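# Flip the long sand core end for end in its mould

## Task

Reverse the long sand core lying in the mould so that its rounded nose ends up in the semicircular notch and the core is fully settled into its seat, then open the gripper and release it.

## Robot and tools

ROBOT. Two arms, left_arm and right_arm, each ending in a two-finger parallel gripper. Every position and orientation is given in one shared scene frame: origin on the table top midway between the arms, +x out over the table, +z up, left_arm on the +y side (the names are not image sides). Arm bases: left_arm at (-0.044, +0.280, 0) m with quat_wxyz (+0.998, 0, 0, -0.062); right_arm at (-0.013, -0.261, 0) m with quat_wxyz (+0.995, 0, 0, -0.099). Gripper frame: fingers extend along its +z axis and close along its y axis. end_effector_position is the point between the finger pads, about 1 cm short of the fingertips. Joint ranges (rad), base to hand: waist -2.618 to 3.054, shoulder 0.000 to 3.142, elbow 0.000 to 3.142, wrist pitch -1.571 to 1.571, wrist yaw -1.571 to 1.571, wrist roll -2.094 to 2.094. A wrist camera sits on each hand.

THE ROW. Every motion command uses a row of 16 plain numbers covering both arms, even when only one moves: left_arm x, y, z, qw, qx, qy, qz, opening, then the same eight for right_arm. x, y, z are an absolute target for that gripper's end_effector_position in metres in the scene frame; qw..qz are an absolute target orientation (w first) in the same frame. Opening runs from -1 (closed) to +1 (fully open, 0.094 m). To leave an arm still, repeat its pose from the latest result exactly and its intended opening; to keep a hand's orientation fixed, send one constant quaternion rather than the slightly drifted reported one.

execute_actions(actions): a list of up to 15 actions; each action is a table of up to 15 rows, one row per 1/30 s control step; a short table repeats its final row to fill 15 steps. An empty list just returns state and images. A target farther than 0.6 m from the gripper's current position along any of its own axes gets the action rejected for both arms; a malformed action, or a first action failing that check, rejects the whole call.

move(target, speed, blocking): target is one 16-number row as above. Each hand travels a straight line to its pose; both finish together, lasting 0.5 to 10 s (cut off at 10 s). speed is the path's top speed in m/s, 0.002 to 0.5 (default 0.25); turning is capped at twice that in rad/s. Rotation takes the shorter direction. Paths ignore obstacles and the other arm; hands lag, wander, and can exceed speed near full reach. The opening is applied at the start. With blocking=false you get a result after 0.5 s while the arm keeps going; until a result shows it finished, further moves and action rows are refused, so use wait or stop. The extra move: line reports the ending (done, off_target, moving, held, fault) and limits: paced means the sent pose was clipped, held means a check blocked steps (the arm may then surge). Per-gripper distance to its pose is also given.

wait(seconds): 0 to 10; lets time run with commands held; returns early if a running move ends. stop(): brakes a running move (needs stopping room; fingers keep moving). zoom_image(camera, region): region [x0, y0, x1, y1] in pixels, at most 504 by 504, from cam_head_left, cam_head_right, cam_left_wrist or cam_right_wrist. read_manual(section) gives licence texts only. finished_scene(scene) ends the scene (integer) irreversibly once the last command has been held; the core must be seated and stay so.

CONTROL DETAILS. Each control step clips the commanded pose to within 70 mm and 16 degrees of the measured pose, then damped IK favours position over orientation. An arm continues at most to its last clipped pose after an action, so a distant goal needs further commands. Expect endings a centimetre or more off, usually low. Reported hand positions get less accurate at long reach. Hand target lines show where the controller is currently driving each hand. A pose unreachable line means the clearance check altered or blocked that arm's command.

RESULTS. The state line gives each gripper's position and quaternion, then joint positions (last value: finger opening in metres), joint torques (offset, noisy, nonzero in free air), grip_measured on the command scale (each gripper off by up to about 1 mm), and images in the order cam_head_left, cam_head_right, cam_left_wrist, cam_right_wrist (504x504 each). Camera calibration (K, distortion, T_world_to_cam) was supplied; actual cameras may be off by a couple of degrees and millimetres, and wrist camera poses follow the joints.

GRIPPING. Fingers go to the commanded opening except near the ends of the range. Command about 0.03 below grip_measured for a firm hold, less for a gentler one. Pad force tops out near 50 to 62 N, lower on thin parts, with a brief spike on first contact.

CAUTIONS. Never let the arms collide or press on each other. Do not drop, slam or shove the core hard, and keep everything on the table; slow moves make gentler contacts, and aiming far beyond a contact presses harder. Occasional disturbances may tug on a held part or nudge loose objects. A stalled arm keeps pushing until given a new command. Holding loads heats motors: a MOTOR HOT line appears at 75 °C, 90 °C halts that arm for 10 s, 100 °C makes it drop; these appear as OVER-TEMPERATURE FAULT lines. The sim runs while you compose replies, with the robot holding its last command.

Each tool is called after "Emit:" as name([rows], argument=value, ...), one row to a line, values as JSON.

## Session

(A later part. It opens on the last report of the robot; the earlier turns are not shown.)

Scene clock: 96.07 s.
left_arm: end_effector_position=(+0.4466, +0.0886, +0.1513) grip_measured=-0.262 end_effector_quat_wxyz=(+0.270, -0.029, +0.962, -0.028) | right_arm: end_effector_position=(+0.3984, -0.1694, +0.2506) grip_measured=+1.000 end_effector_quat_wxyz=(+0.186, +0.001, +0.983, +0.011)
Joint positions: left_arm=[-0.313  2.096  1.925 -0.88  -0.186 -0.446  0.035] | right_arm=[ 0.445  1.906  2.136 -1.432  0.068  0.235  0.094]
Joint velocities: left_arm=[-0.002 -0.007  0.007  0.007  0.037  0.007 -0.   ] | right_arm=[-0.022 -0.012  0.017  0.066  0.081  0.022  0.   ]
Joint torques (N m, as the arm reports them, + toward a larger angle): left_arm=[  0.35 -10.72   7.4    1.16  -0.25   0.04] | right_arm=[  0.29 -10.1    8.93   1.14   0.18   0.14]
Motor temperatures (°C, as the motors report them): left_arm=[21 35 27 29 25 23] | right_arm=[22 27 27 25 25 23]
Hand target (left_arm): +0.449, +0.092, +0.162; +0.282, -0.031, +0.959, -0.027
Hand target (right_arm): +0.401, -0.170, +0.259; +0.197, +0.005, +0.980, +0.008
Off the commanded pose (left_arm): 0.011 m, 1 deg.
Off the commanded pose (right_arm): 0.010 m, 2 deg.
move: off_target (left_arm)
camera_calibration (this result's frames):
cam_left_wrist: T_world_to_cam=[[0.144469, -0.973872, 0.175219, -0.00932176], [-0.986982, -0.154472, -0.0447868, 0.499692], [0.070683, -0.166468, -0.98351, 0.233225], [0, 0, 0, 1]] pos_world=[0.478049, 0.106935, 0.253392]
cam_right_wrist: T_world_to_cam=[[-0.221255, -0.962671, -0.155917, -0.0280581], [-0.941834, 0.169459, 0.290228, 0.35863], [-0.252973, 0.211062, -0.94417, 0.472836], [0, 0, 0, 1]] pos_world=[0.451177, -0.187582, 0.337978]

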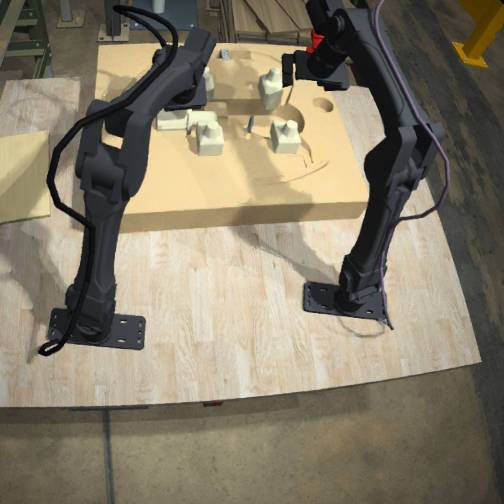

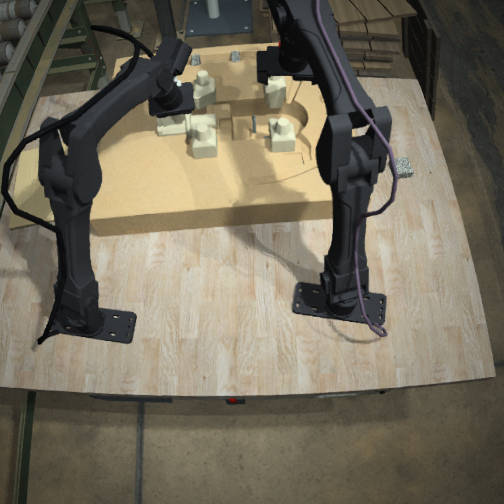

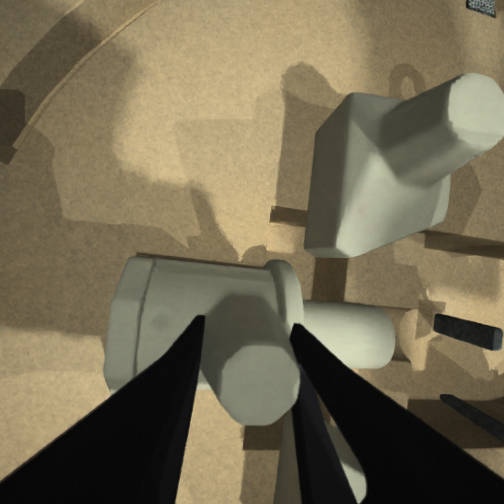

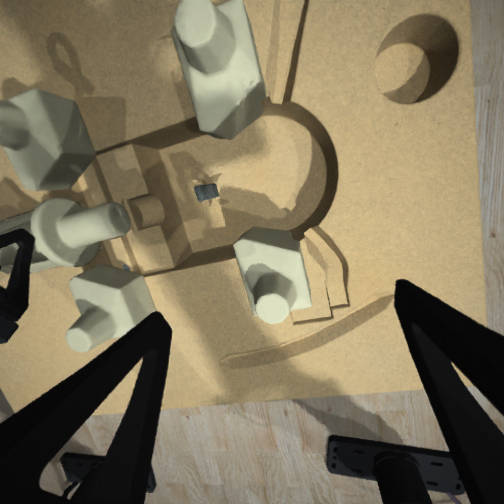

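Emit:
execute_actions([
  [[0.4495,0.0922,0.164,0.284,-0.031,0.958,-0.027,-0.4,0.40,-0.17,0.26,0.197,0.006,0.980,0.008,1],[0.450,0.0924,0.166,0.286,-0.032,0.957,-0.028,-0.4,0.40,-0.17,0.26,0.197,0.006,0.980,0.008,1],[0.4505,0.0926,0.168,0.289,-0.032,0.956,-0.028,-0.4,0.40,-0.17,0.26,0.197,0.006,0.980,0.008,1],[0.451,0.0928,0.170,0.291,-0.033,0.956,-0.029,-0.4,0.40,-0.17,0.26,0.197,0.006,0.980,0.008,1],[0.4515,0.093,0.172,0.293,-0.033,0.955,-0.029,-0.4,0.40,-0.17,0.26,0.197,0.006,0.980,0.008,1],[0.452,0.0932,0.174,0.295,-0.034,0.954,-0.030,-0.4,0.40,-0.17,0.26,0.197,0.006,0.980,0.008,1],[0.4525,0.0934,0.176,0.297,-0.034,0.954,-0.030,-0.4,0.40,-0.17,0.26,0.197,0.006,0.980,0.008,1],[0.453,0.0936,0.178,0.299,-0.035,0.953,-0.031,-0.4,0.40,-0.17,0.26,0.197,0.006,0.980,0.008,1],[0.4535,0.0938,0.180,0.302,-0.035,0.952,-0.031,-0.4,0.40,-0.17,0.26,0.197,0.006,0.980,0.008,1],[0.454,0.094,0.182,0.304,-0.036,0.951,-0.032,-0.4,0.40,-0.17,0.26,0.197,0.006,0.980,0.008,1],[0.4545,0.0942,0.184,0.306,-0.036,0.951,-0.032,-0.4,0.40,-0.17,0.26,0.197,0.006,0.980,0.008,1],[0.455,0.0944,0.186,0.308,-0.037,0.950,-0.032,-0.4,0.40,-0.17,0.26,0.197,0.006,0.980,0.008,1],[0.4555,0.0946,0.188,0.310,-0.037,0.949,-0.033,-0.4,0.40,-0.17,0.26,0.197,0.006,0.980,0.008,1],[0.456,0.0948,0.190,0.312,-0.038,0.949,-0.033,-0.4,0.40,-0.17,0.26,0.197,0.006,0.980,0.008,1],[0.4565,0.095,0.192,0.315,-0.038,0.948,-0.034,-0.4,0.40,-0.17,0.26,0.197,0.006,0.980,0.008,1]],
  [[0.457,0.0954,0.194,0.317,-0.039,0.947,-0.034,-0.4,0.40,-0.17,0.26,0.197,0.006,0.980,0.008,1],[0.4575,0.0958,0.196,0.319,-0.039,0.946,-0.034,-0.4,0.40,-0.17,0.26,0.197,0.006,0.980,0.008,1],[0.458,0.0962,0.198,0.321,-0.040,0.946,-0.035,-0.4,0.40,-0.17,0.26,0.197,0.006,0.980,0.008,1],[0.4585,0.0966,0.200,0.323,-0.040,0.945,-0.035,-0.4,0.40,-0.17,0.26,0.197,0.006,0.980,0.008,1],[0.459,0.097,0.202,0.325,-0.041,0.944,-0.035,-0.4,0.40,-0.17,0.26,0.197,0.006,0.980,0.008,1],[0.4595,0.0974,0.204,0.328,-0.041,0.943,-0.035,-0.4,0.40,-0.17,0.26,0.197,0.006,0.980,0.008,1],[0.460,0.0978,0.206,0.330,-0.042,0.942,-0.035,-0.4,0.40,-0.17,0.26,0.197,0.006,0.980,0.008,1],[0.4605,0.0982,0.208,0.332,-0.042,0.942,-0.035,-0.4,0.40,-0.17,0.26,0.197,0.006,0.980,0.008,1],[0.461,0.0986,0.210,0.334,-0.043,0.941,-0.035,-0.4,0.40,-0.17,0.26,0.197,0.006,0.980,0.008,1],[0.4615,0.099,0.212,0.336,-0.043,0.940,-0.035,-0.4,0.40,-0.17,0.26,0.197,0.006,0.980,0.008,1],[0.462,0.0994,0.214,0.338,-0.043,0.939,-0.035,-0.4,0.40,-0.17,0.26,0.197,0.006,0.980,0.008,1],[0.4625,0.0998,0.216,0.341,-0.044,0.938,-0.035,-0.4,0.40,-0.17,0.26,0.197,0.006,0.980,0.008,1],[0.463,0.100,0.218,0.343,-0.044,0.938,-0.035,-0.4,0.40,-0.17,0.26,0.197,0.006,0.980,0.008,1],[0.463,0.100,0.218,0.345,-0.044,0.937,-0.035,-0.4,0.40,-0.17,0.26,0.197,0.006,0.980,0.008,1],[0.463,0.100,0.218,0.347,-0.044,0.936,-0.035,-0.4,0.40,-0.17,0.26,0.197,0.006,0.980,0.008,1]],
  [[0.463,0.100,0.218,0.347,-0.044,0.936,-0.035,-0.4,0.40,-0.17,0.26,0.197,0.006,0.980,0.008,1]],
])

Emit:
zoom_image(camera="cam_right_wrist", region=[20, 140, 200, 290])

Scene clock: 98.87 s.
left_arm: end_effector_position=(+0.4467, +0.0890, +0.1529) grip_measured=-0.262 end_effector_quat_wxyz=(+0.271, -0.027, +0.962, -0.028) | right_arm: end_effector_position=(+0.3971, -0.1698, +0.2502) grip_measured=+1.000 end_effector_quat_wxyz=(+0.183, +0.003, +0.983, +0.011)
Joint positions: left_arm=[-0.312  2.093  1.925 -0.879 -0.186 -0.442  0.035] | right_arm=[ 0.445  1.906  2.136 -1.438  0.068  0.24   0.094]
Joint velocities: left_arm=[-0.017 -0.002  0.007 -0.037 -0.022  0.007  0.   ] | right_arm=[-0.002 -0.012  0.002 -0.007 -0.007  0.051  0.   ]
Joint torques (N m, as the arm reports them, + toward a larger angle): left_arm=[  1.18 -14.9   10.42   1.34  -0.81   0.07] | right_arm=[  0.32 -10.28   9.31   1.15   0.16   0.12]
Motor temperatures (°C, as the motors report them): left_arm=[21 35 27 29 25 23] | right_arm=[22 27 27 25 25 23]
Hand target (left_arm): +0.458, +0.102, +0.218; +0.346, -0.045, +0.936, -0.034
Hand target (right_arm): +0.400, -0.170, +0.260; +0.197, +0.006, +0.980, +0.008
Off the commanded pose (left_arm): 0.068 m, 9 deg.
Off the commanded pose (right_arm): 0.010 m, 2 deg.
camera_calibration (this result's frames):
cam_left_wrist: T_world_to_cam=[[0.141636, -0.974348, 0.174885, -0.00783008], [-0.987175, -0.152165, -0.0482733, 0.500395], [0.0736464, -0.165805, -0.983405, 0.233465], [0, 0, 0, 1]] pos_world=[0.477893, 0.107223, 0.255115]
cam_right_wrist: T_world_to_cam=[[-0.226982, -0.961481, -0.155028, -0.0264996], [-0.939432, 0.174184, 0.295174, 0.356259], [-0.256801, 0.212637, -0.942782, 0.473684], [0, 0, 0, 1]] pos_world=[0.450309, -0.188256, 0.337314]

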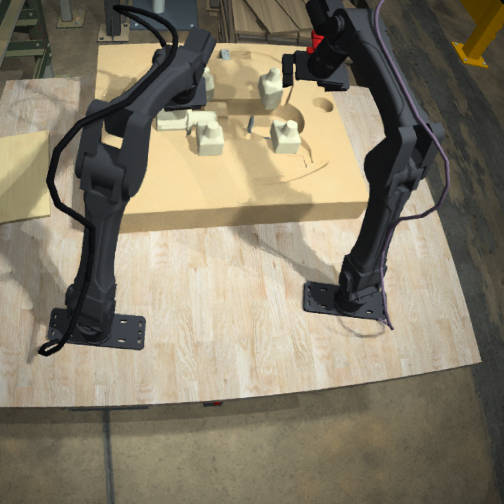

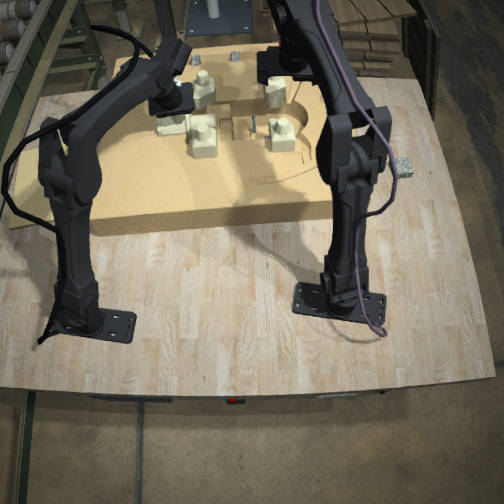

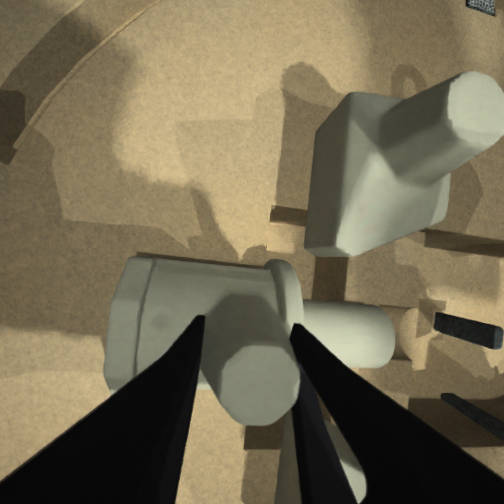

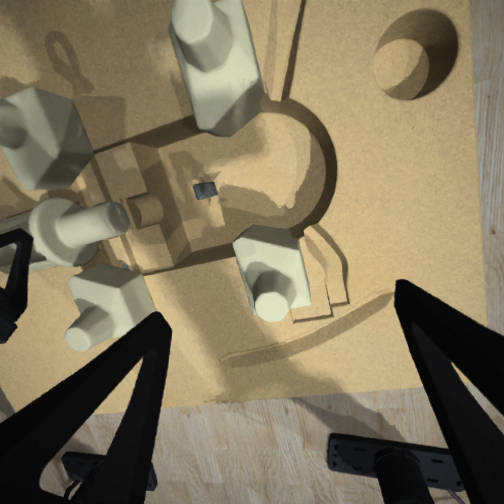

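Region (20, 140, 200, 290) of cam_right_wrist's 504x504 image, scaled by 2.800, with more detail than that image has.

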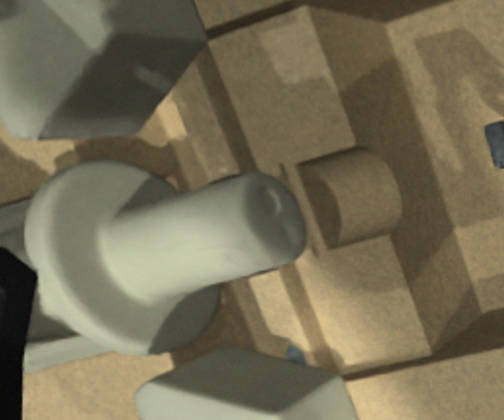

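Emit:
execute_actions([
  [[0.463,0.100,0.218,0.347,-0.044,0.936,-0.033,-0.4,0.40,-0.17,0.26,0.197,0.006,0.980,0.008,1],[0.463,0.100,0.218,0.347,-0.043,0.936,-0.031,-0.4,0.40,-0.17,0.26,0.197,0.006,0.980,0.008,1],[0.463,0.100,0.218,0.347,-0.043,0.936,-0.029,-0.4,0.40,-0.17,0.26,0.197,0.006,0.980,0.008,1],[0.463,0.100,0.218,0.347,-0.042,0.936,-0.027,-0.4,0.40,-0.17,0.26,0.197,0.006,0.980,0.008,1],[0.463,0.100,0.218,0.347,-0.041,0.937,-0.025,-0.4,0.40,-0.17,0.26,0.197,0.006,0.980,0.008,1],[0.463,0.100,0.218,0.347,-0.041,0.937,-0.023,-0.4,0.40,-0.17,0.26,0.197,0.006,0.980,0.008,1],[0.463,0.100,0.218,0.347,-0.040,0.937,-0.021,-0.4,0.40,-0.17,0.26,0.197,0.006,0.980,0.008,1],[0.463,0.100,0.218,0.347,-0.039,0.937,-0.019,-0.4,0.40,-0.17,0.26,0.197,0.006,0.980,0.008,1],[0.463,0.100,0.218,0.347,-0.039,0.937,-0.017,-0.4,0.40,-0.17,0.26,0.197,0.006,0.980,0.008,1],[0.463,0.100,0.218,0.347,-0.038,0.937,-0.015,-0.4,0.40,-0.17,0.26,0.197,0.006,0.980,0.008,1]],
  [[0.463,0.100,0.218,0.347,-0.038,0.937,-0.015,-0.4,0.40,-0.17,0.26,0.197,0.006,0.980,0.008,1]],
])

Emit:
zoom_image(camera="cam_right_wrist", region=[20, 140, 200, 290])

Scene clock: 100.47 s.
left_arm: end_effector_position=(+0.4465, +0.0894, +0.1528) grip_measured=-0.262 end_effector_quat_wxyz=(+0.271, -0.027, +0.962, -0.026) | right_arm: end_effector_position=(+0.3970, -0.1698, +0.2502) grip_measured=+1.000 end_effector_quat_wxyz=(+0.183, +0.003, +0.983, +0.011)
Joint positions: left_arm=[-0.313  2.093  1.925 -0.881 -0.19  -0.441  0.035] | right_arm=[ 0.445  1.906  2.136 -1.438  0.068  0.24   0.094]
Joint velocities: left_arm=[-0.012 -0.007  0.017  0.037 -0.007 -0.007 -0.   ] | right_arm=[ 0.002  0.017 -0.007 -0.007  0.022 -0.007  0.   ]
Joint torques (N m, as the arm reports them, + toward a larger angle): left_arm=[  0.19 -13.99  12.62   1.16  -1.2    0.17] | right_arm=[  0.45 -10.33   9.38   1.09   0.16   0.12]
Motor temperatures (°C, as the motors report them): left_arm=[21 35 27 28 25 23] | right_arm=[22 27 27 25 25 23]
Hand target (left_arm): +0.458, +0.102, +0.218; +0.347, -0.040, +0.937, -0.016
Hand target (right_arm): +0.400, -0.170, +0.260; +0.197, +0.006, +0.980, +0.008
Off the commanded pose (left_arm): 0.068 m, 9 deg.
Off the commanded pose (right_arm): 0.010 m, 2 deg.
camera_calibration (this result's frames):
cam_left_wrist: T_world_to_cam=[[0.141151, -0.975217, 0.170375, -0.00641805], [-0.987245, -0.151463, -0.0490598, 0.500327], [0.0736495, -0.161277, -0.984157, 0.23318], [0, 0, 0, 1]] pos_world=[0.477678, 0.107129, 0.255125]
cam_right_wrist: T_world_to_cam=[[-0.22704, -0.961495, -0.154855, -0.0265681], [-0.939323, 0.174211, 0.295505, 0.356071], [-0.257149, 0.21255, -0.942707, 0.47374], [0, 0, 0, 1]] pos_world=[0.450255, -0.18827, 0.337263]

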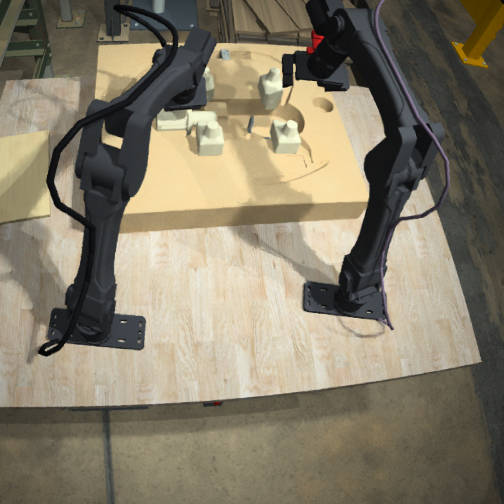

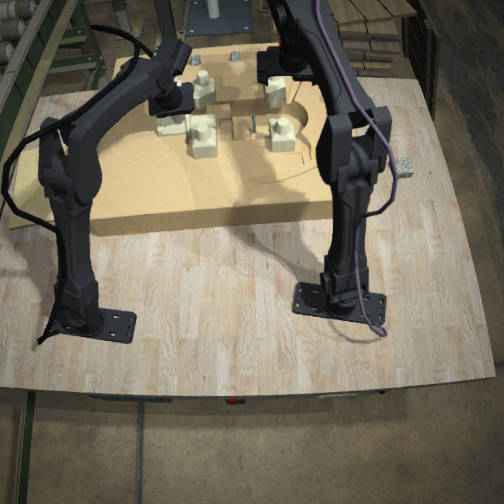

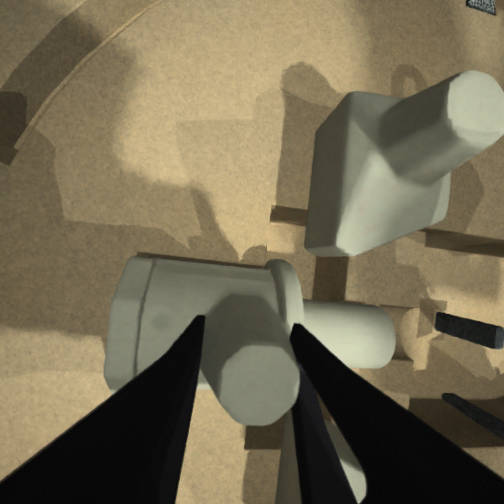

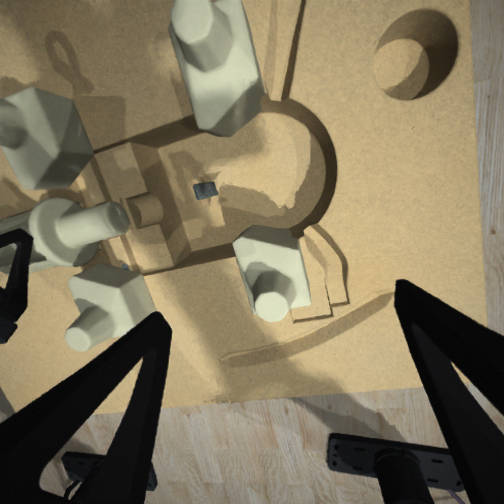

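Region (20, 140, 200, 290) of cam_right_wrist's 504x504 image, scaled by 2.800, with more detail than that image has.

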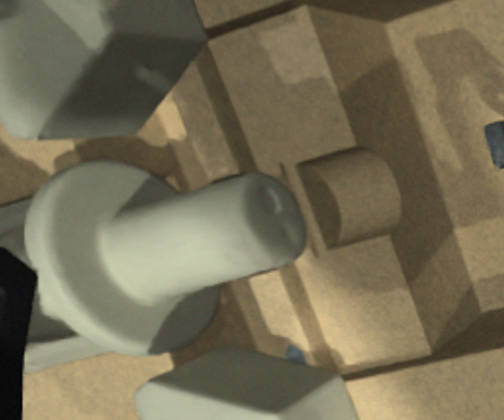

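Emit:
zoom_image(camera="cam_right_wrist", region=[90, 185, 170, 245])

Region (90, 185, 170, 245) of cam_right_wrist's 504x504 image, scaled by 6.300, with more detail than that image has; it fills the top 378 rows of this view, and the rest is white.

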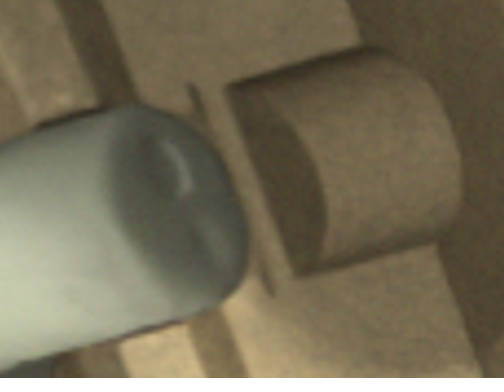

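Emit:
execute_actions([
  [[0.4625,0.0997,0.216,0.345,-0.038,0.938,-0.015,-0.4,0.40,-0.17,0.26,0.197,0.006,0.980,0.008,1],[0.462,0.0995,0.214,0.343,-0.037,0.939,-0.015,-0.4,0.40,-0.17,0.26,0.197,0.006,0.980,0.008,1],[0.4615,0.0992,0.212,0.340,-0.037,0.939,-0.015,-0.4,0.40,-0.17,0.26,0.197,0.006,0.980,0.008,1],[0.461,0.099,0.210,0.338,-0.037,0.940,-0.015,-0.4,0.40,-0.17,0.26,0.197,0.006,0.980,0.008,1],[0.4605,0.0987,0.208,0.336,-0.036,0.941,-0.015,-0.4,0.40,-0.17,0.26,0.197,0.006,0.980,0.008,1],[0.460,0.0984,0.206,0.334,-0.036,0.942,-0.014,-0.4,0.40,-0.17,0.26,0.197,0.006,0.980,0.008,1],[0.4595,0.0981,0.204,0.331,-0.035,0.943,-0.014,-0.4,0.40,-0.17,0.26,0.197,0.006,0.980,0.008,1],[0.459,0.0979,0.202,0.329,-0.035,0.944,-0.014,-0.4,0.40,-0.17,0.26,0.197,0.006,0.980,0.008,1],[0.4585,0.0976,0.200,0.327,-0.035,0.944,-0.014,-0.4,0.40,-0.17,0.26,0.197,0.006,0.980,0.008,1],[0.458,0.0973,0.198,0.325,-0.034,0.945,-0.014,-0.4,0.40,-0.17,0.26,0.197,0.006,0.980,0.008,1],[0.4575,0.0971,0.196,0.322,-0.034,0.946,-0.014,-0.4,0.40,-0.17,0.26,0.197,0.006,0.980,0.008,1],[0.457,0.0968,0.194,0.320,-0.034,0.947,-0.014,-0.4,0.40,-0.17,0.26,0.197,0.006,0.980,0.008,1],[0.4565,0.0965,0.192,0.318,-0.033,0.947,-0.014,-0.4,0.40,-0.17,0.26,0.197,0.006,0.980,0.008,1],[0.456,0.0963,0.190,0.316,-0.033,0.948,-0.014,-0.4,0.40,-0.17,0.26,0.197,0.006,0.980,0.008,1],[0.4555,0.096,0.188,0.313,-0.033,0.949,-0.013,-0.4,0.40,-0.17,0.26,0.197,0.006,0.980,0.008,1]],
  [[0.455,0.0957,0.186,0.311,-0.032,0.950,-0.013,-0.4,0.40,-0.17,0.26,0.197,0.006,0.980,0.008,1],[0.4545,0.0955,0.184,0.309,-0.032,0.950,-0.013,-0.4,0.40,-0.17,0.26,0.197,0.006,0.980,0.008,1],[0.454,0.0952,0.182,0.307,-0.031,0.951,-0.013,-0.4,0.40,-0.17,0.26,0.197,0.006,0.980,0.008,1],[0.4535,0.0949,0.180,0.304,-0.031,0.952,-0.013,-0.4,0.40,-0.17,0.26,0.197,0.006,0.980,0.008,1],[0.453,0.0947,0.178,0.302,-0.031,0.953,-0.013,-0.4,0.40,-0.17,0.26,0.197,0.006,0.980,0.008,1],[0.4525,0.0944,0.176,0.300,-0.030,0.953,-0.013,-0.4,0.40,-0.17,0.26,0.197,0.006,0.980,0.008,1],[0.452,0.0941,0.174,0.298,-0.030,0.954,-0.013,-0.4,0.40,-0.17,0.26,0.197,0.006,0.980,0.008,1],[0.4515,0.0939,0.172,0.295,-0.030,0.955,-0.013,-0.4,0.40,-0.17,0.26,0.197,0.006,0.980,0.008,1],[0.451,0.0936,0.170,0.293,-0.029,0.956,-0.013,-0.4,0.40,-0.17,0.26,0.197,0.006,0.980,0.008,1],[0.4505,0.0933,0.168,0.291,-0.029,0.956,-0.012,-0.4,0.40,-0.17,0.26,0.197,0.006,0.980,0.008,1],[0.450,0.0931,0.166,0.289,-0.029,0.957,-0.012,-0.4,0.40,-0.17,0.26,0.197,0.006,0.980,0.008,1],[0.4495,0.0928,0.164,0.286,-0.028,0.958,-0.012,-0.4,0.40,-0.17,0.26,0.197,0.006,0.980,0.008,1],[0.449,0.0925,0.162,0.284,-0.028,0.958,-0.012,-0.4,0.40,-0.17,0.26,0.197,0.006,0.980,0.008,1],[0.449,0.0923,0.161,0.282,-0.027,0.959,-0.012,-0.4,0.40,-0.17,0.26,0.197,0.006,0.980,0.008,1],[0.449,0.092,0.160,0.280,-0.027,0.959,-0.012,-0.4,0.40,-0.17,0.26,0.197,0.006,0.980,0.008,1]],
  [[0.449,0.092,0.160,0.280,-0.027,0.959,-0.012,-0.4,0.40,-0.17,0.26,0.197,0.006,0.980,0.008,1]],
])

Emit:
zoom_image(camera="cam_right_wrist", region=[90, 185, 170, 245])

Emit:
zoom_image(camera="cam_right_wrist", region=[20, 140, 200, 290])

Scene clock: 103.77 s.
left_arm: end_effector_position=(+0.4465, +0.0891, +0.1509) grip_measured=-0.262 end_effector_quat_wxyz=(+0.269, -0.026, +0.962, -0.026) | right_arm: end_effector_position=(+0.3970, -0.1698, +0.2502) grip_measured=+1.000 end_effector_quat_wxyz=(+0.183, +0.003, +0.983, +0.011)
Joint positions: left_arm=[-0.313  2.097  1.925 -0.881 -0.188 -0.441  0.035] | right_arm=[ 0.445  1.906  2.136 -1.438  0.068  0.24   0.094]
Joint velocities: left_arm=[-0.002  0.007  0.007 -0.066  0.051  0.007 -0.002] | right_arm=[-0.007  0.002  0.012  0.022 -0.022 -0.007  0.   ]
Joint torques (N m, as the arm reports them, + toward a larger angle): left_arm=[-0.5  -9.81  9.01  1.02 -0.56  0.01] | right_arm=[  0.23 -10.15   9.08   1.15   0.2    0.1 ]
Motor temperatures (°C, as the motors report them): left_arm=[21 35 27 28 25 23] | right_arm=[22 27 27 25 25 23]
Hand target (left_arm): +0.449, +0.092, +0.160; +0.280, -0.027, +0.959, -0.012
Hand target (right_arm): +0.400, -0.170, +0.260; +0.197, +0.006, +0.980, +0.008
Off the commanded pose (left_arm): 0.010 m, 2 deg.
Off the commanded pose (right_arm): 0.010 m, 2 deg.
camera_calibration (this result's frames):
cam_left_wrist: T_world_to_cam=[[0.140934, -0.97537, 0.16968, -0.00622502], [-0.987583, -0.150522, -0.0449719, 0.499627], [0.0694049, -0.161235, -0.984473, 0.233106], [0, 0, 0, 1]] pos_world=[0.478122, 0.106718, 0.253012]
cam_right_wrist: T_world_to_cam=[[-0.22704, -0.961495, -0.154855, -0.0265681], [-0.939323, 0.174211, 0.295505, 0.356071], [-0.257149, 0.21255, -0.942707, 0.47374], [0, 0, 0, 1]] pos_world=[0.450255, -0.18827, 0.337263]

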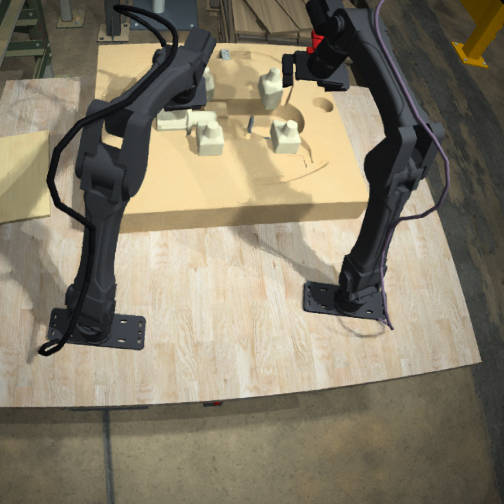

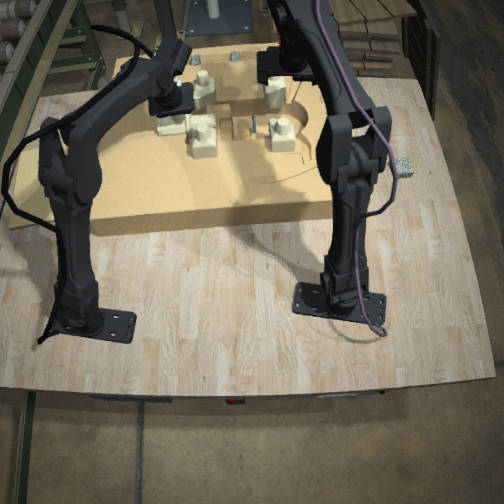

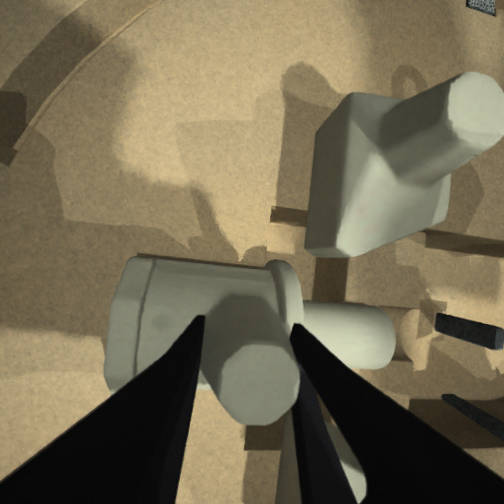

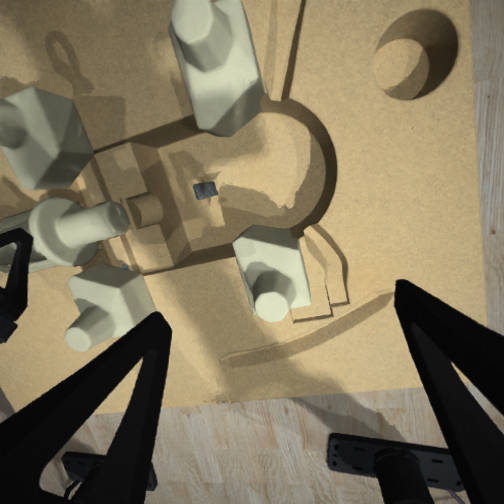

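Region (90, 185, 170, 245) of cam_right_wrist's 504x504 image, scaled by 6.300, with more detail than that image has; it fills the top 378 rows of this view, and the rest is white.

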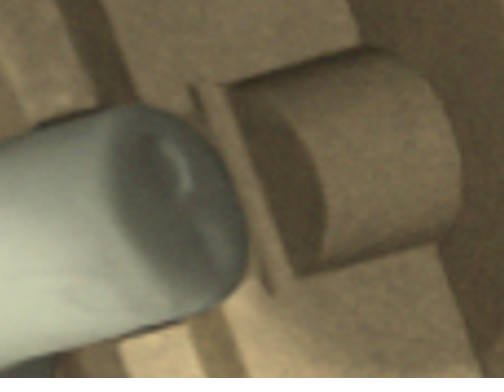

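Region (20, 140, 200, 290) of cam_right_wrist's 504x504 image, scaled by 2.800, with more detail than that image has.

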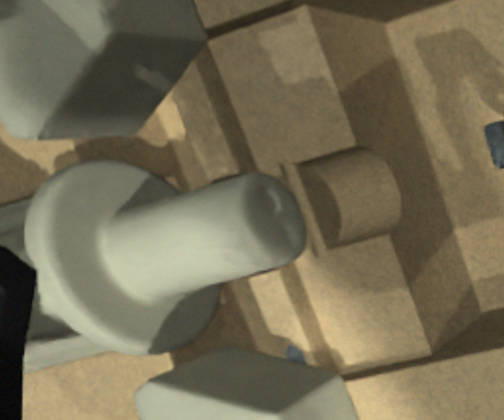

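Emit:
execute_actions([
  [[0.4485,0.091,0.159,0.278,-0.027,0.960,-0.016,-0.4,0.40,-0.17,0.26,0.197,0.006,0.980,0.008,1],[0.448,0.090,0.158,0.277,-0.027,0.960,-0.020,-0.4,0.40,-0.17,0.26,0.197,0.006,0.980,0.008,1],[0.4475,0.0895,0.157,0.276,-0.027,0.960,-0.024,-0.4,0.40,-0.17,0.26,0.197,0.006,0.980,0.008,1],[0.4475,0.089,0.157,0.275,-0.027,0.961,-0.026,-0.4,0.40,-0.17,0.26,0.197,0.006,0.980,0.008,1],[0.4475,0.089,0.157,0.275,-0.027,0.961,-0.026,-0.4,0.40,-0.17,0.26,0.197,0.006,0.980,0.008,1],[0.4475,0.089,0.157,0.275,-0.027,0.961,-0.026,-0.4,0.40,-0.17,0.26,0.197,0.006,0.980,0.008,1],[0.4475,0.089,0.157,0.275,-0.027,0.961,-0.026,-0.4,0.40,-0.17,0.26,0.197,0.006,0.980,0.008,1],[0.4475,0.089,0.157,0.275,-0.027,0.961,-0.026,-0.4,0.40,-0.17,0.26,0.197,0.006,0.980,0.008,1],[0.4475,0.089,0.157,0.275,-0.027,0.961,-0.026,-0.25,0.40,-0.17,0.26,0.197,0.006,0.980,0.008,1],[0.4475,0.089,0.157,0.275,-0.027,0.961,-0.026,-0.2,0.40,-0.17,0.26,0.197,0.006,0.980,0.008,1],[0.4475,0.089,0.157,0.275,-0.027,0.961,-0.026,-0.15,0.40,-0.17,0.26,0.197,0.006,0.980,0.008,1],[0.4475,0.089,0.157,0.275,-0.027,0.961,-0.026,-0.1,0.40,-0.17,0.26,0.197,0.006,0.980,0.008,1],[0.4475,0.089,0.157,0.275,-0.027,0.961,-0.026,-0.05,0.40,-0.17,0.26,0.197,0.006,0.980,0.008,1]],
  [[0.4475,0.089,0.157,0.275,-0.027,0.961,-0.026,-0.05,0.40,-0.17,0.26,0.197,0.006,0.980,0.008,1]],
])

Emit:
zoom_image(camera="cam_right_wrist", region=[90, 185, 170, 245])

Scene clock: 108.53 s.
left_arm: end_effector_position=(+0.4457, +0.0893, +0.1504) grip_measured=-0.052 end_effector_quat_wxyz=(+0.268, -0.026, +0.963, -0.025) | right_arm: end_effector_position=(+0.3970, -0.1698, +0.2502) grip_measured=+1.000 end_effector_quat_wxyz=(+0.183, +0.003, +0.983, +0.011)
Joint positions: left_arm=[-0.313  2.097  1.925 -0.885 -0.188 -0.441  0.045] | right_arm=[ 0.445  1.906  2.136 -1.438  0.068  0.24   0.094]
Joint velocities: left_arm=[-0.007 -0.007 -0.012  0.037 -0.007 -0.037 -0.   ] | right_arm=[-0.002 -0.012 -0.017  0.007  0.007  0.022  0.   ]
Joint torques (N m, as the arm reports them, + toward a larger angle): left_arm=[ -0.22 -10.14   7.78   1.14  -0.2   -0.02] | right_arm=[  0.41 -10.26   9.43   1.13   0.16   0.1 ]
Motor temperatures (°C, as the motors report them): left_arm=[21 34 27 28 25 23] | right_arm=[22 28 28 25 25 23]
Hand target (left_arm): +0.447, +0.089, +0.157; +0.275, -0.027, +0.961, -0.026
Hand target (right_arm): +0.400, -0.170, +0.260; +0.197, +0.006, +0.980, +0.008
Off the commanded pose (left_arm): 0.007 m, 1 deg.
Off the commanded pose (right_arm): 0.010 m, 2 deg.
camera_calibration (this result's frames):
cam_left_wrist: T_world_to_cam=[[0.141678, -0.975538, 0.168084, -0.00584015], [-0.987719, -0.15061, -0.0415726, 0.498453], [0.0658709, -0.16013, -0.984896, 0.234279], [0, 0, 0, 1]] pos_world=[0.477727, 0.10689, 0.252444]
cam_right_wrist: T_world_to_cam=[[-0.22704, -0.961495, -0.154855, -0.0265681], [-0.939323, 0.174211, 0.295505, 0.356071], [-0.257149, 0.21255, -0.942707, 0.47374], [0, 0, 0, 1]] pos_world=[0.450255, -0.18827, 0.337263]

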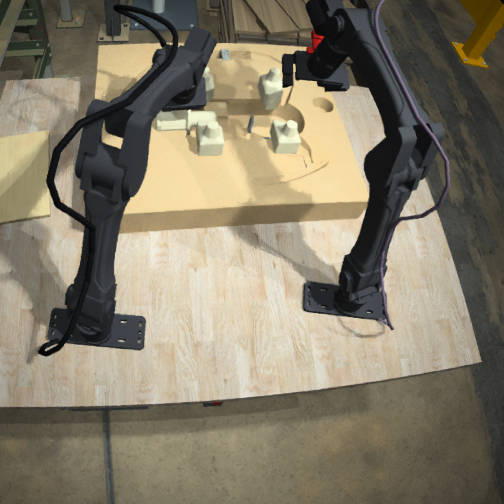

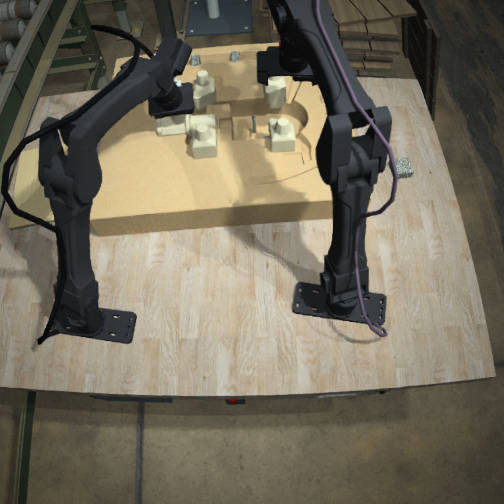

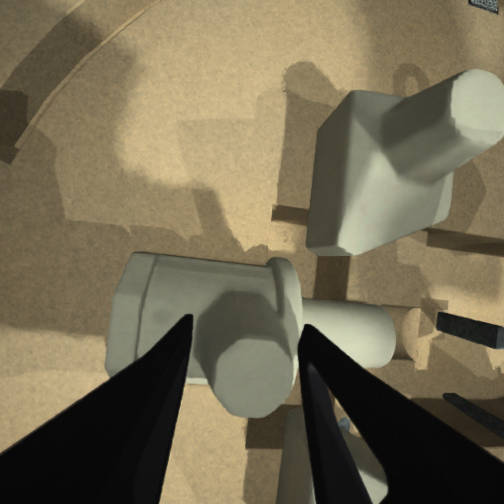

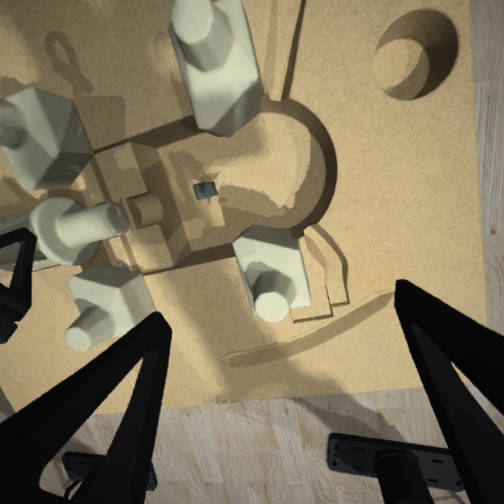

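Region (90, 185, 170, 245) of cam_right_wrist's 504x504 image, scaled by 6.300, with more detail than that image has; it fills the top 378 rows of this view, and the rest is white.

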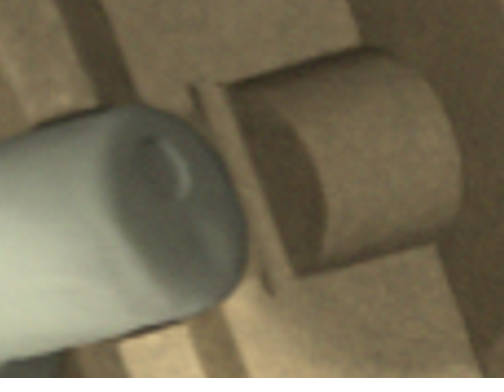

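Emit:
execute_actions([
  [[0.4475,0.089,0.161,0.275,-0.027,0.961,-0.026,-0.05,0.40,-0.17,0.26,0.197,0.006,0.980,0.008,1],[0.4475,0.089,0.165,0.275,-0.027,0.961,-0.026,-0.05,0.40,-0.17,0.26,0.197,0.006,0.980,0.008,1],[0.447,0.089,0.169,0.275,-0.027,0.961,-0.026,-0.05,0.40,-0.17,0.26,0.197,0.006,0.980,0.008,1],[0.4465,0.089,0.173,0.275,-0.027,0.961,-0.026,-0.05,0.40,-0.17,0.26,0.197,0.006,0.980,0.008,1],[0.446,0.089,0.177,0.275,-0.027,0.961,-0.026,-0.05,0.40,-0.17,0.26,0.197,0.006,0.980,0.008,1],[0.4455,0.089,0.181,0.275,-0.027,0.961,-0.026,-0.05,0.40,-0.17,0.26,0.197,0.006,0.980,0.008,1],[0.445,0.089,0.185,0.275,-0.027,0.961,-0.026,-0.05,0.40,-0.17,0.26,0.197,0.006,0.980,0.008,1],[0.4445,0.089,0.189,0.275,-0.027,0.961,-0.026,-0.05,0.40,-0.17,0.26,0.197,0.006,0.980,0.008,1],[0.444,0.089,0.193,0.275,-0.027,0.961,-0.026,-0.05,0.40,-0.17,0.26,0.197,0.006,0.980,0.008,1],[0.4435,0.089,0.197,0.275,-0.027,0.961,-0.026,-0.05,0.40,-0.17,0.26,0.197,0.006,0.980,0.008,1],[0.443,0.089,0.201,0.275,-0.027,0.961,-0.026,-0.05,0.40,-0.17,0.26,0.197,0.006,0.980,0.008,1],[0.4425,0.089,0.205,0.275,-0.027,0.961,-0.026,-0.05,0.40,-0.17,0.26,0.197,0.006,0.980,0.008,1],[0.442,0.089,0.209,0.275,-0.027,0.961,-0.026,-0.05,0.40,-0.17,0.26,0.197,0.006,0.980,0.008,1],[0.4415,0.089,0.213,0.275,-0.027,0.961,-0.026,-0.05,0.40,-0.17,0.26,0.197,0.006,0.980,0.008,1],[0.441,0.089,0.217,0.275,-0.027,0.961,-0.026,-0.05,0.40,-0.17,0.26,0.197,0.006,0.980,0.008,1]],
  [[0.440,0.087,0.221,0.275,-0.027,0.961,-0.024,-0.05,0.40,-0.17,0.26,0.197,0.006,0.980,0.008,1],[0.439,0.084,0.225,0.275,-0.027,0.961,-0.022,-0.05,0.40,-0.17,0.26,0.197,0.006,0.980,0.008,1],[0.438,0.080,0.229,0.275,-0.027,0.961,-0.020,-0.05,0.40,-0.17,0.26,0.197,0.006,0.980,0.008,1],[0.437,0.076,0.233,0.275,-0.027,0.961,-0.018,-0.05,0.40,-0.17,0.26,0.197,0.006,0.980,0.008,1],[0.436,0.072,0.237,0.275,-0.027,0.961,-0.016,-0.05,0.40,-0.17,0.26,0.197,0.006,0.980,0.008,1],[0.435,0.068,0.240,0.275,-0.027,0.961,-0.014,-0.05,0.40,-0.17,0.26,0.197,0.006,0.980,0.008,1],[0.434,0.064,0.242,0.275,-0.027,0.961,-0.012,-0.05,0.40,-0.17,0.26,0.197,0.006,0.980,0.008,1],[0.433,0.060,0.244,0.275,-0.027,0.961,-0.010,-0.05,0.40,-0.17,0.26,0.197,0.006,0.980,0.008,1],[0.432,0.056,0.245,0.275,-0.027,0.961,-0.010,-0.05,0.40,-0.17,0.26,0.197,0.006,0.980,0.008,1],[0.431,0.052,0.245,0.275,-0.027,0.961,-0.010,-0.05,0.40,-0.17,0.26,0.197,0.006,0.980,0.008,1],[0.430,0.048,0.245,0.275,-0.027,0.961,-0.010,-0.05,0.40,-0.17,0.26,0.197,0.006,0.980,0.008,1],[0.429,0.044,0.245,0.275,-0.027,0.961,-0.010,-0.05,0.40,-0.17,0.26,0.197,0.006,0.980,0.008,1],[0.428,0.040,0.245,0.275,-0.027,0.961,-0.010,-0.05,0.40,-0.17,0.26,0.197,0.006,0.980,0.008,1],[0.427,0.036,0.245,0.275,-0.027,0.961,-0.010,-0.05,0.40,-0.17,0.26,0.197,0.006,0.980,0.008,1],[0.426,0.032,0.245,0.275,-0.027,0.961,-0.010,-0.05,0.40,-0.17,0.26,0.197,0.006,0.980,0.008,1]],
  [[0.425,0.028,0.245,0.275,-0.027,0.961,-0.010,-0.05,0.40,-0.17,0.26,0.197,0.006,0.980,0.008,1],[0.424,0.024,0.245,0.275,-0.027,0.961,-0.010,-0.05,0.40,-0.17,0.26,0.197,0.006,0.980,0.008,1],[0.423,0.020,0.245,0.275,-0.027,0.961,-0.010,-0.05,0.40,-0.17,0.26,0.197,0.006,0.980,0.008,1],[0.422,0.016,0.245,0.275,-0.027,0.961,-0.010,-0.05,0.40,-0.17,0.26,0.197,0.006,0.980,0.008,1],[0.421,0.012,0.245,0.275,-0.027,0.961,-0.010,-0.05,0.40,-0.17,0.26,0.197,0.006,0.980,0.008,1],[0.420,0.008,0.245,0.275,-0.027,0.961,-0.010,-0.05,0.40,-0.17,0.26,0.197,0.006,0.980,0.008,1],[0.419,0.004,0.245,0.275,-0.027,0.961,-0.010,-0.05,0.40,-0.17,0.26,0.197,0.006,0.980,0.008,1],[0.418,0.000,0.245,0.275,-0.027,0.961,-0.010,-0.05,0.40,-0.17,0.26,0.197,0.006,0.980,0.008,1],[0.417,-0.004,0.245,0.275,-0.027,0.961,-0.010,-0.05,0.40,-0.17,0.26,0.197,0.006,0.980,0.008,1],[0.416,-0.008,0.245,0.275,-0.027,0.961,-0.010,-0.05,0.40,-0.17,0.26,0.197,0.006,0.980,0.008,1],[0.415,-0.012,0.245,0.275,-0.027,0.961,-0.010,-0.05,0.40,-0.17,0.26,0.197,0.006,0.980,0.008,1],[0.415,-0.015,0.245,0.275,-0.027,0.961,-0.010,-0.05,0.40,-0.17,0.26,0.197,0.006,0.980,0.008,1],[0.415,-0.018,0.245,0.275,-0.027,0.961,-0.010,-0.05,0.40,-0.17,0.26,0.197,0.006,0.980,0.008,1]],
  [[0.415,-0.018,0.245,0.275,-0.027,0.961,-0.010,-0.05,0.40,-0.17,0.26,0.197,0.006,0.980,0.008,1]],
])

Scene clock: 112.13 s.
left_arm: end_effector_position=(+0.4116, -0.0197, +0.2383) grip_measured=-0.052 end_effector_quat_wxyz=(+0.302, -0.013, +0.953, -0.037) | right_arm: end_effector_position=(+0.3970, -0.1698, +0.2502) grip_measured=+1.000 end_effector_quat_wxyz=(+0.183, +0.003, +0.983, +0.011)
Joint positions: left_arm=[-0.564  2.434  2.849 -1.449 -0.323 -0.625  0.045] | right_arm=[ 0.445  1.906  2.136 -1.438  0.068  0.24   0.094]
Joint velocities: left_arm=[-0.007  0.012 -0.002 -0.037  0.007  0.037 -0.002] | right_arm=[ 0.012 -0.007 -0.012 -0.037  0.051 -0.051  0.   ]
Joint torques (N m, as the arm reports them, + toward a larger angle): left_arm=[  0.22 -10.23   8.27   1.12  -0.4   -0.04] | right_arm=[  0.37 -10.32   9.31   1.18   0.16   0.09]
Motor temperatures (°C, as the motors report them): left_arm=[21 34 27 28 25 23] | right_arm=[22 28 28 25 25 23]
Hand target (left_arm): +0.414, -0.017, +0.245; +0.312, -0.020, +0.949, -0.037
Hand target (right_arm): +0.400, -0.170, +0.260; +0.197, +0.006, +0.980, +0.008
Off the commanded pose (left_arm): 0.008 m, 5 deg.
Off the commanded pose (right_arm): 0.010 m, 2 deg.
elbow stopped short (left arm): the move would have taken joint 3 (elbow) straighter than the controller allows; a more bent joint 3 avoids this.
camera_calibration (this result's frames):
cam_left_wrist: T_world_to_cam=[[0.100574, -0.976638, 0.189903, -0.11049], [-0.986118, -0.123198, -0.111331, 0.468501], [0.132125, -0.176069, -0.97547, 0.275797], [0, 0, 0, 1]] pos_world=[0.43667, -0.00163147, 0.342173]
cam_right_wrist: T_world_to_cam=[[-0.22704, -0.961495, -0.154855, -0.0265681], [-0.939323, 0.174211, 0.295505, 0.356071], [-0.257149, 0.21255, -0.942707, 0.47374], [0, 0, 0, 1]] pos_world=[0.450255, -0.18827, 0.337263]

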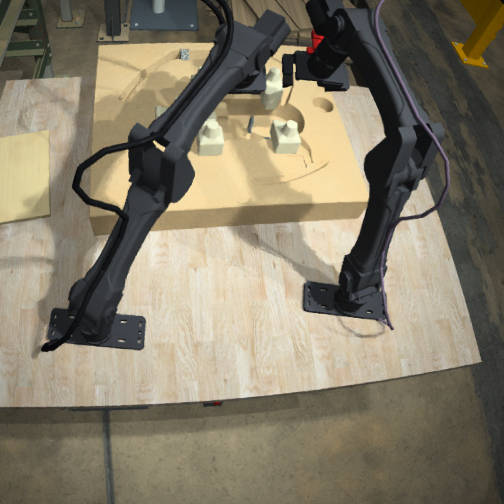

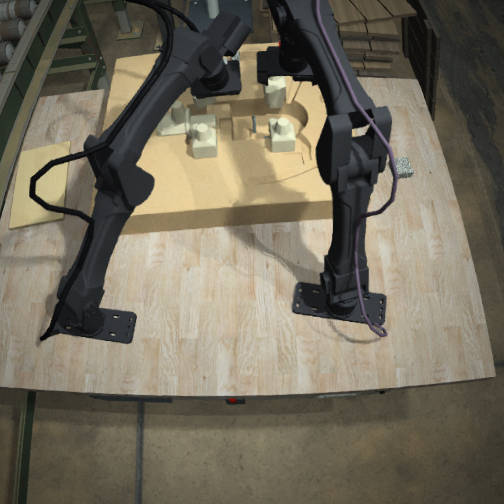

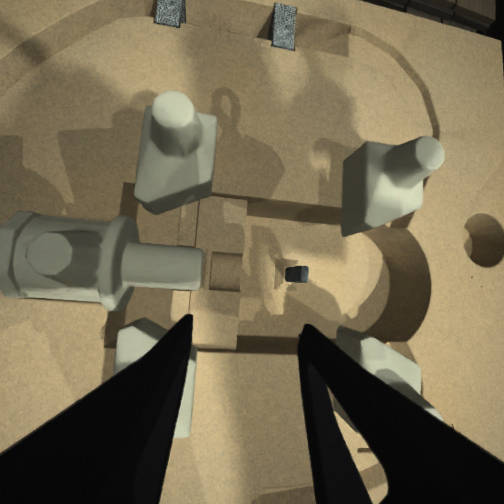

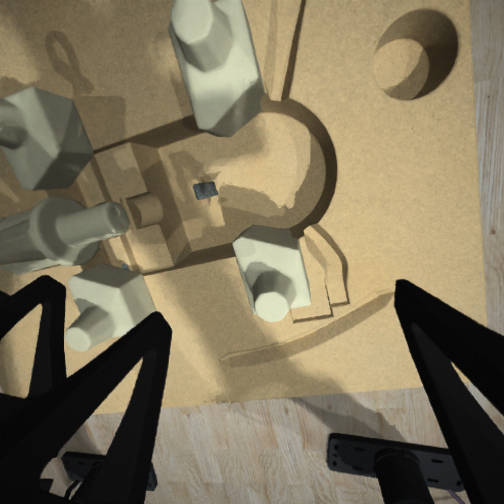

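Emit:
zoom_image(camera="cam_left_wrist", region=[150, 225, 260, 310])

Emit:
zoom_image(camera="cam_left_wrist", region=[0, 170, 260, 350])

Region (150, 225, 260, 310) of cam_left_wrist's 504x504 image, scaled by 4.582, with more detail than that image has; it fills the top 389 rows of this view, and the rest is white.

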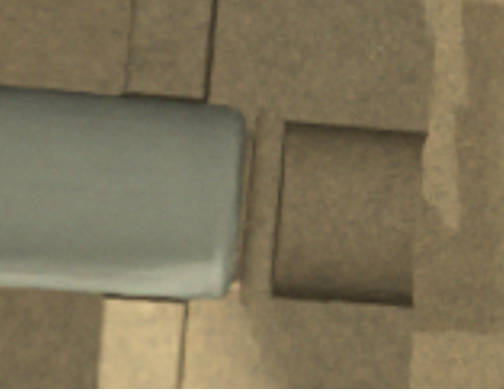

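Region (0, 170, 260, 350) of cam_left_wrist's 504x504 image, scaled by 1.938, with more detail than that image has; it fills the top 349 rows of this view, and the rest is white.

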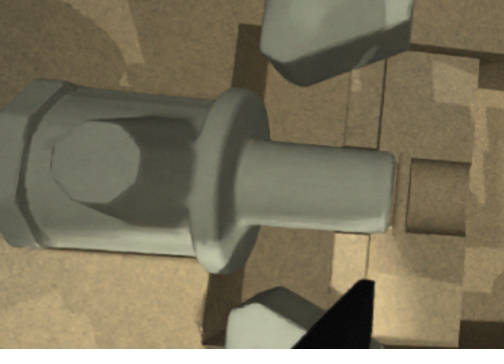

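Emit:
finished_scene(scene=2)

The scene is finished: the task was done.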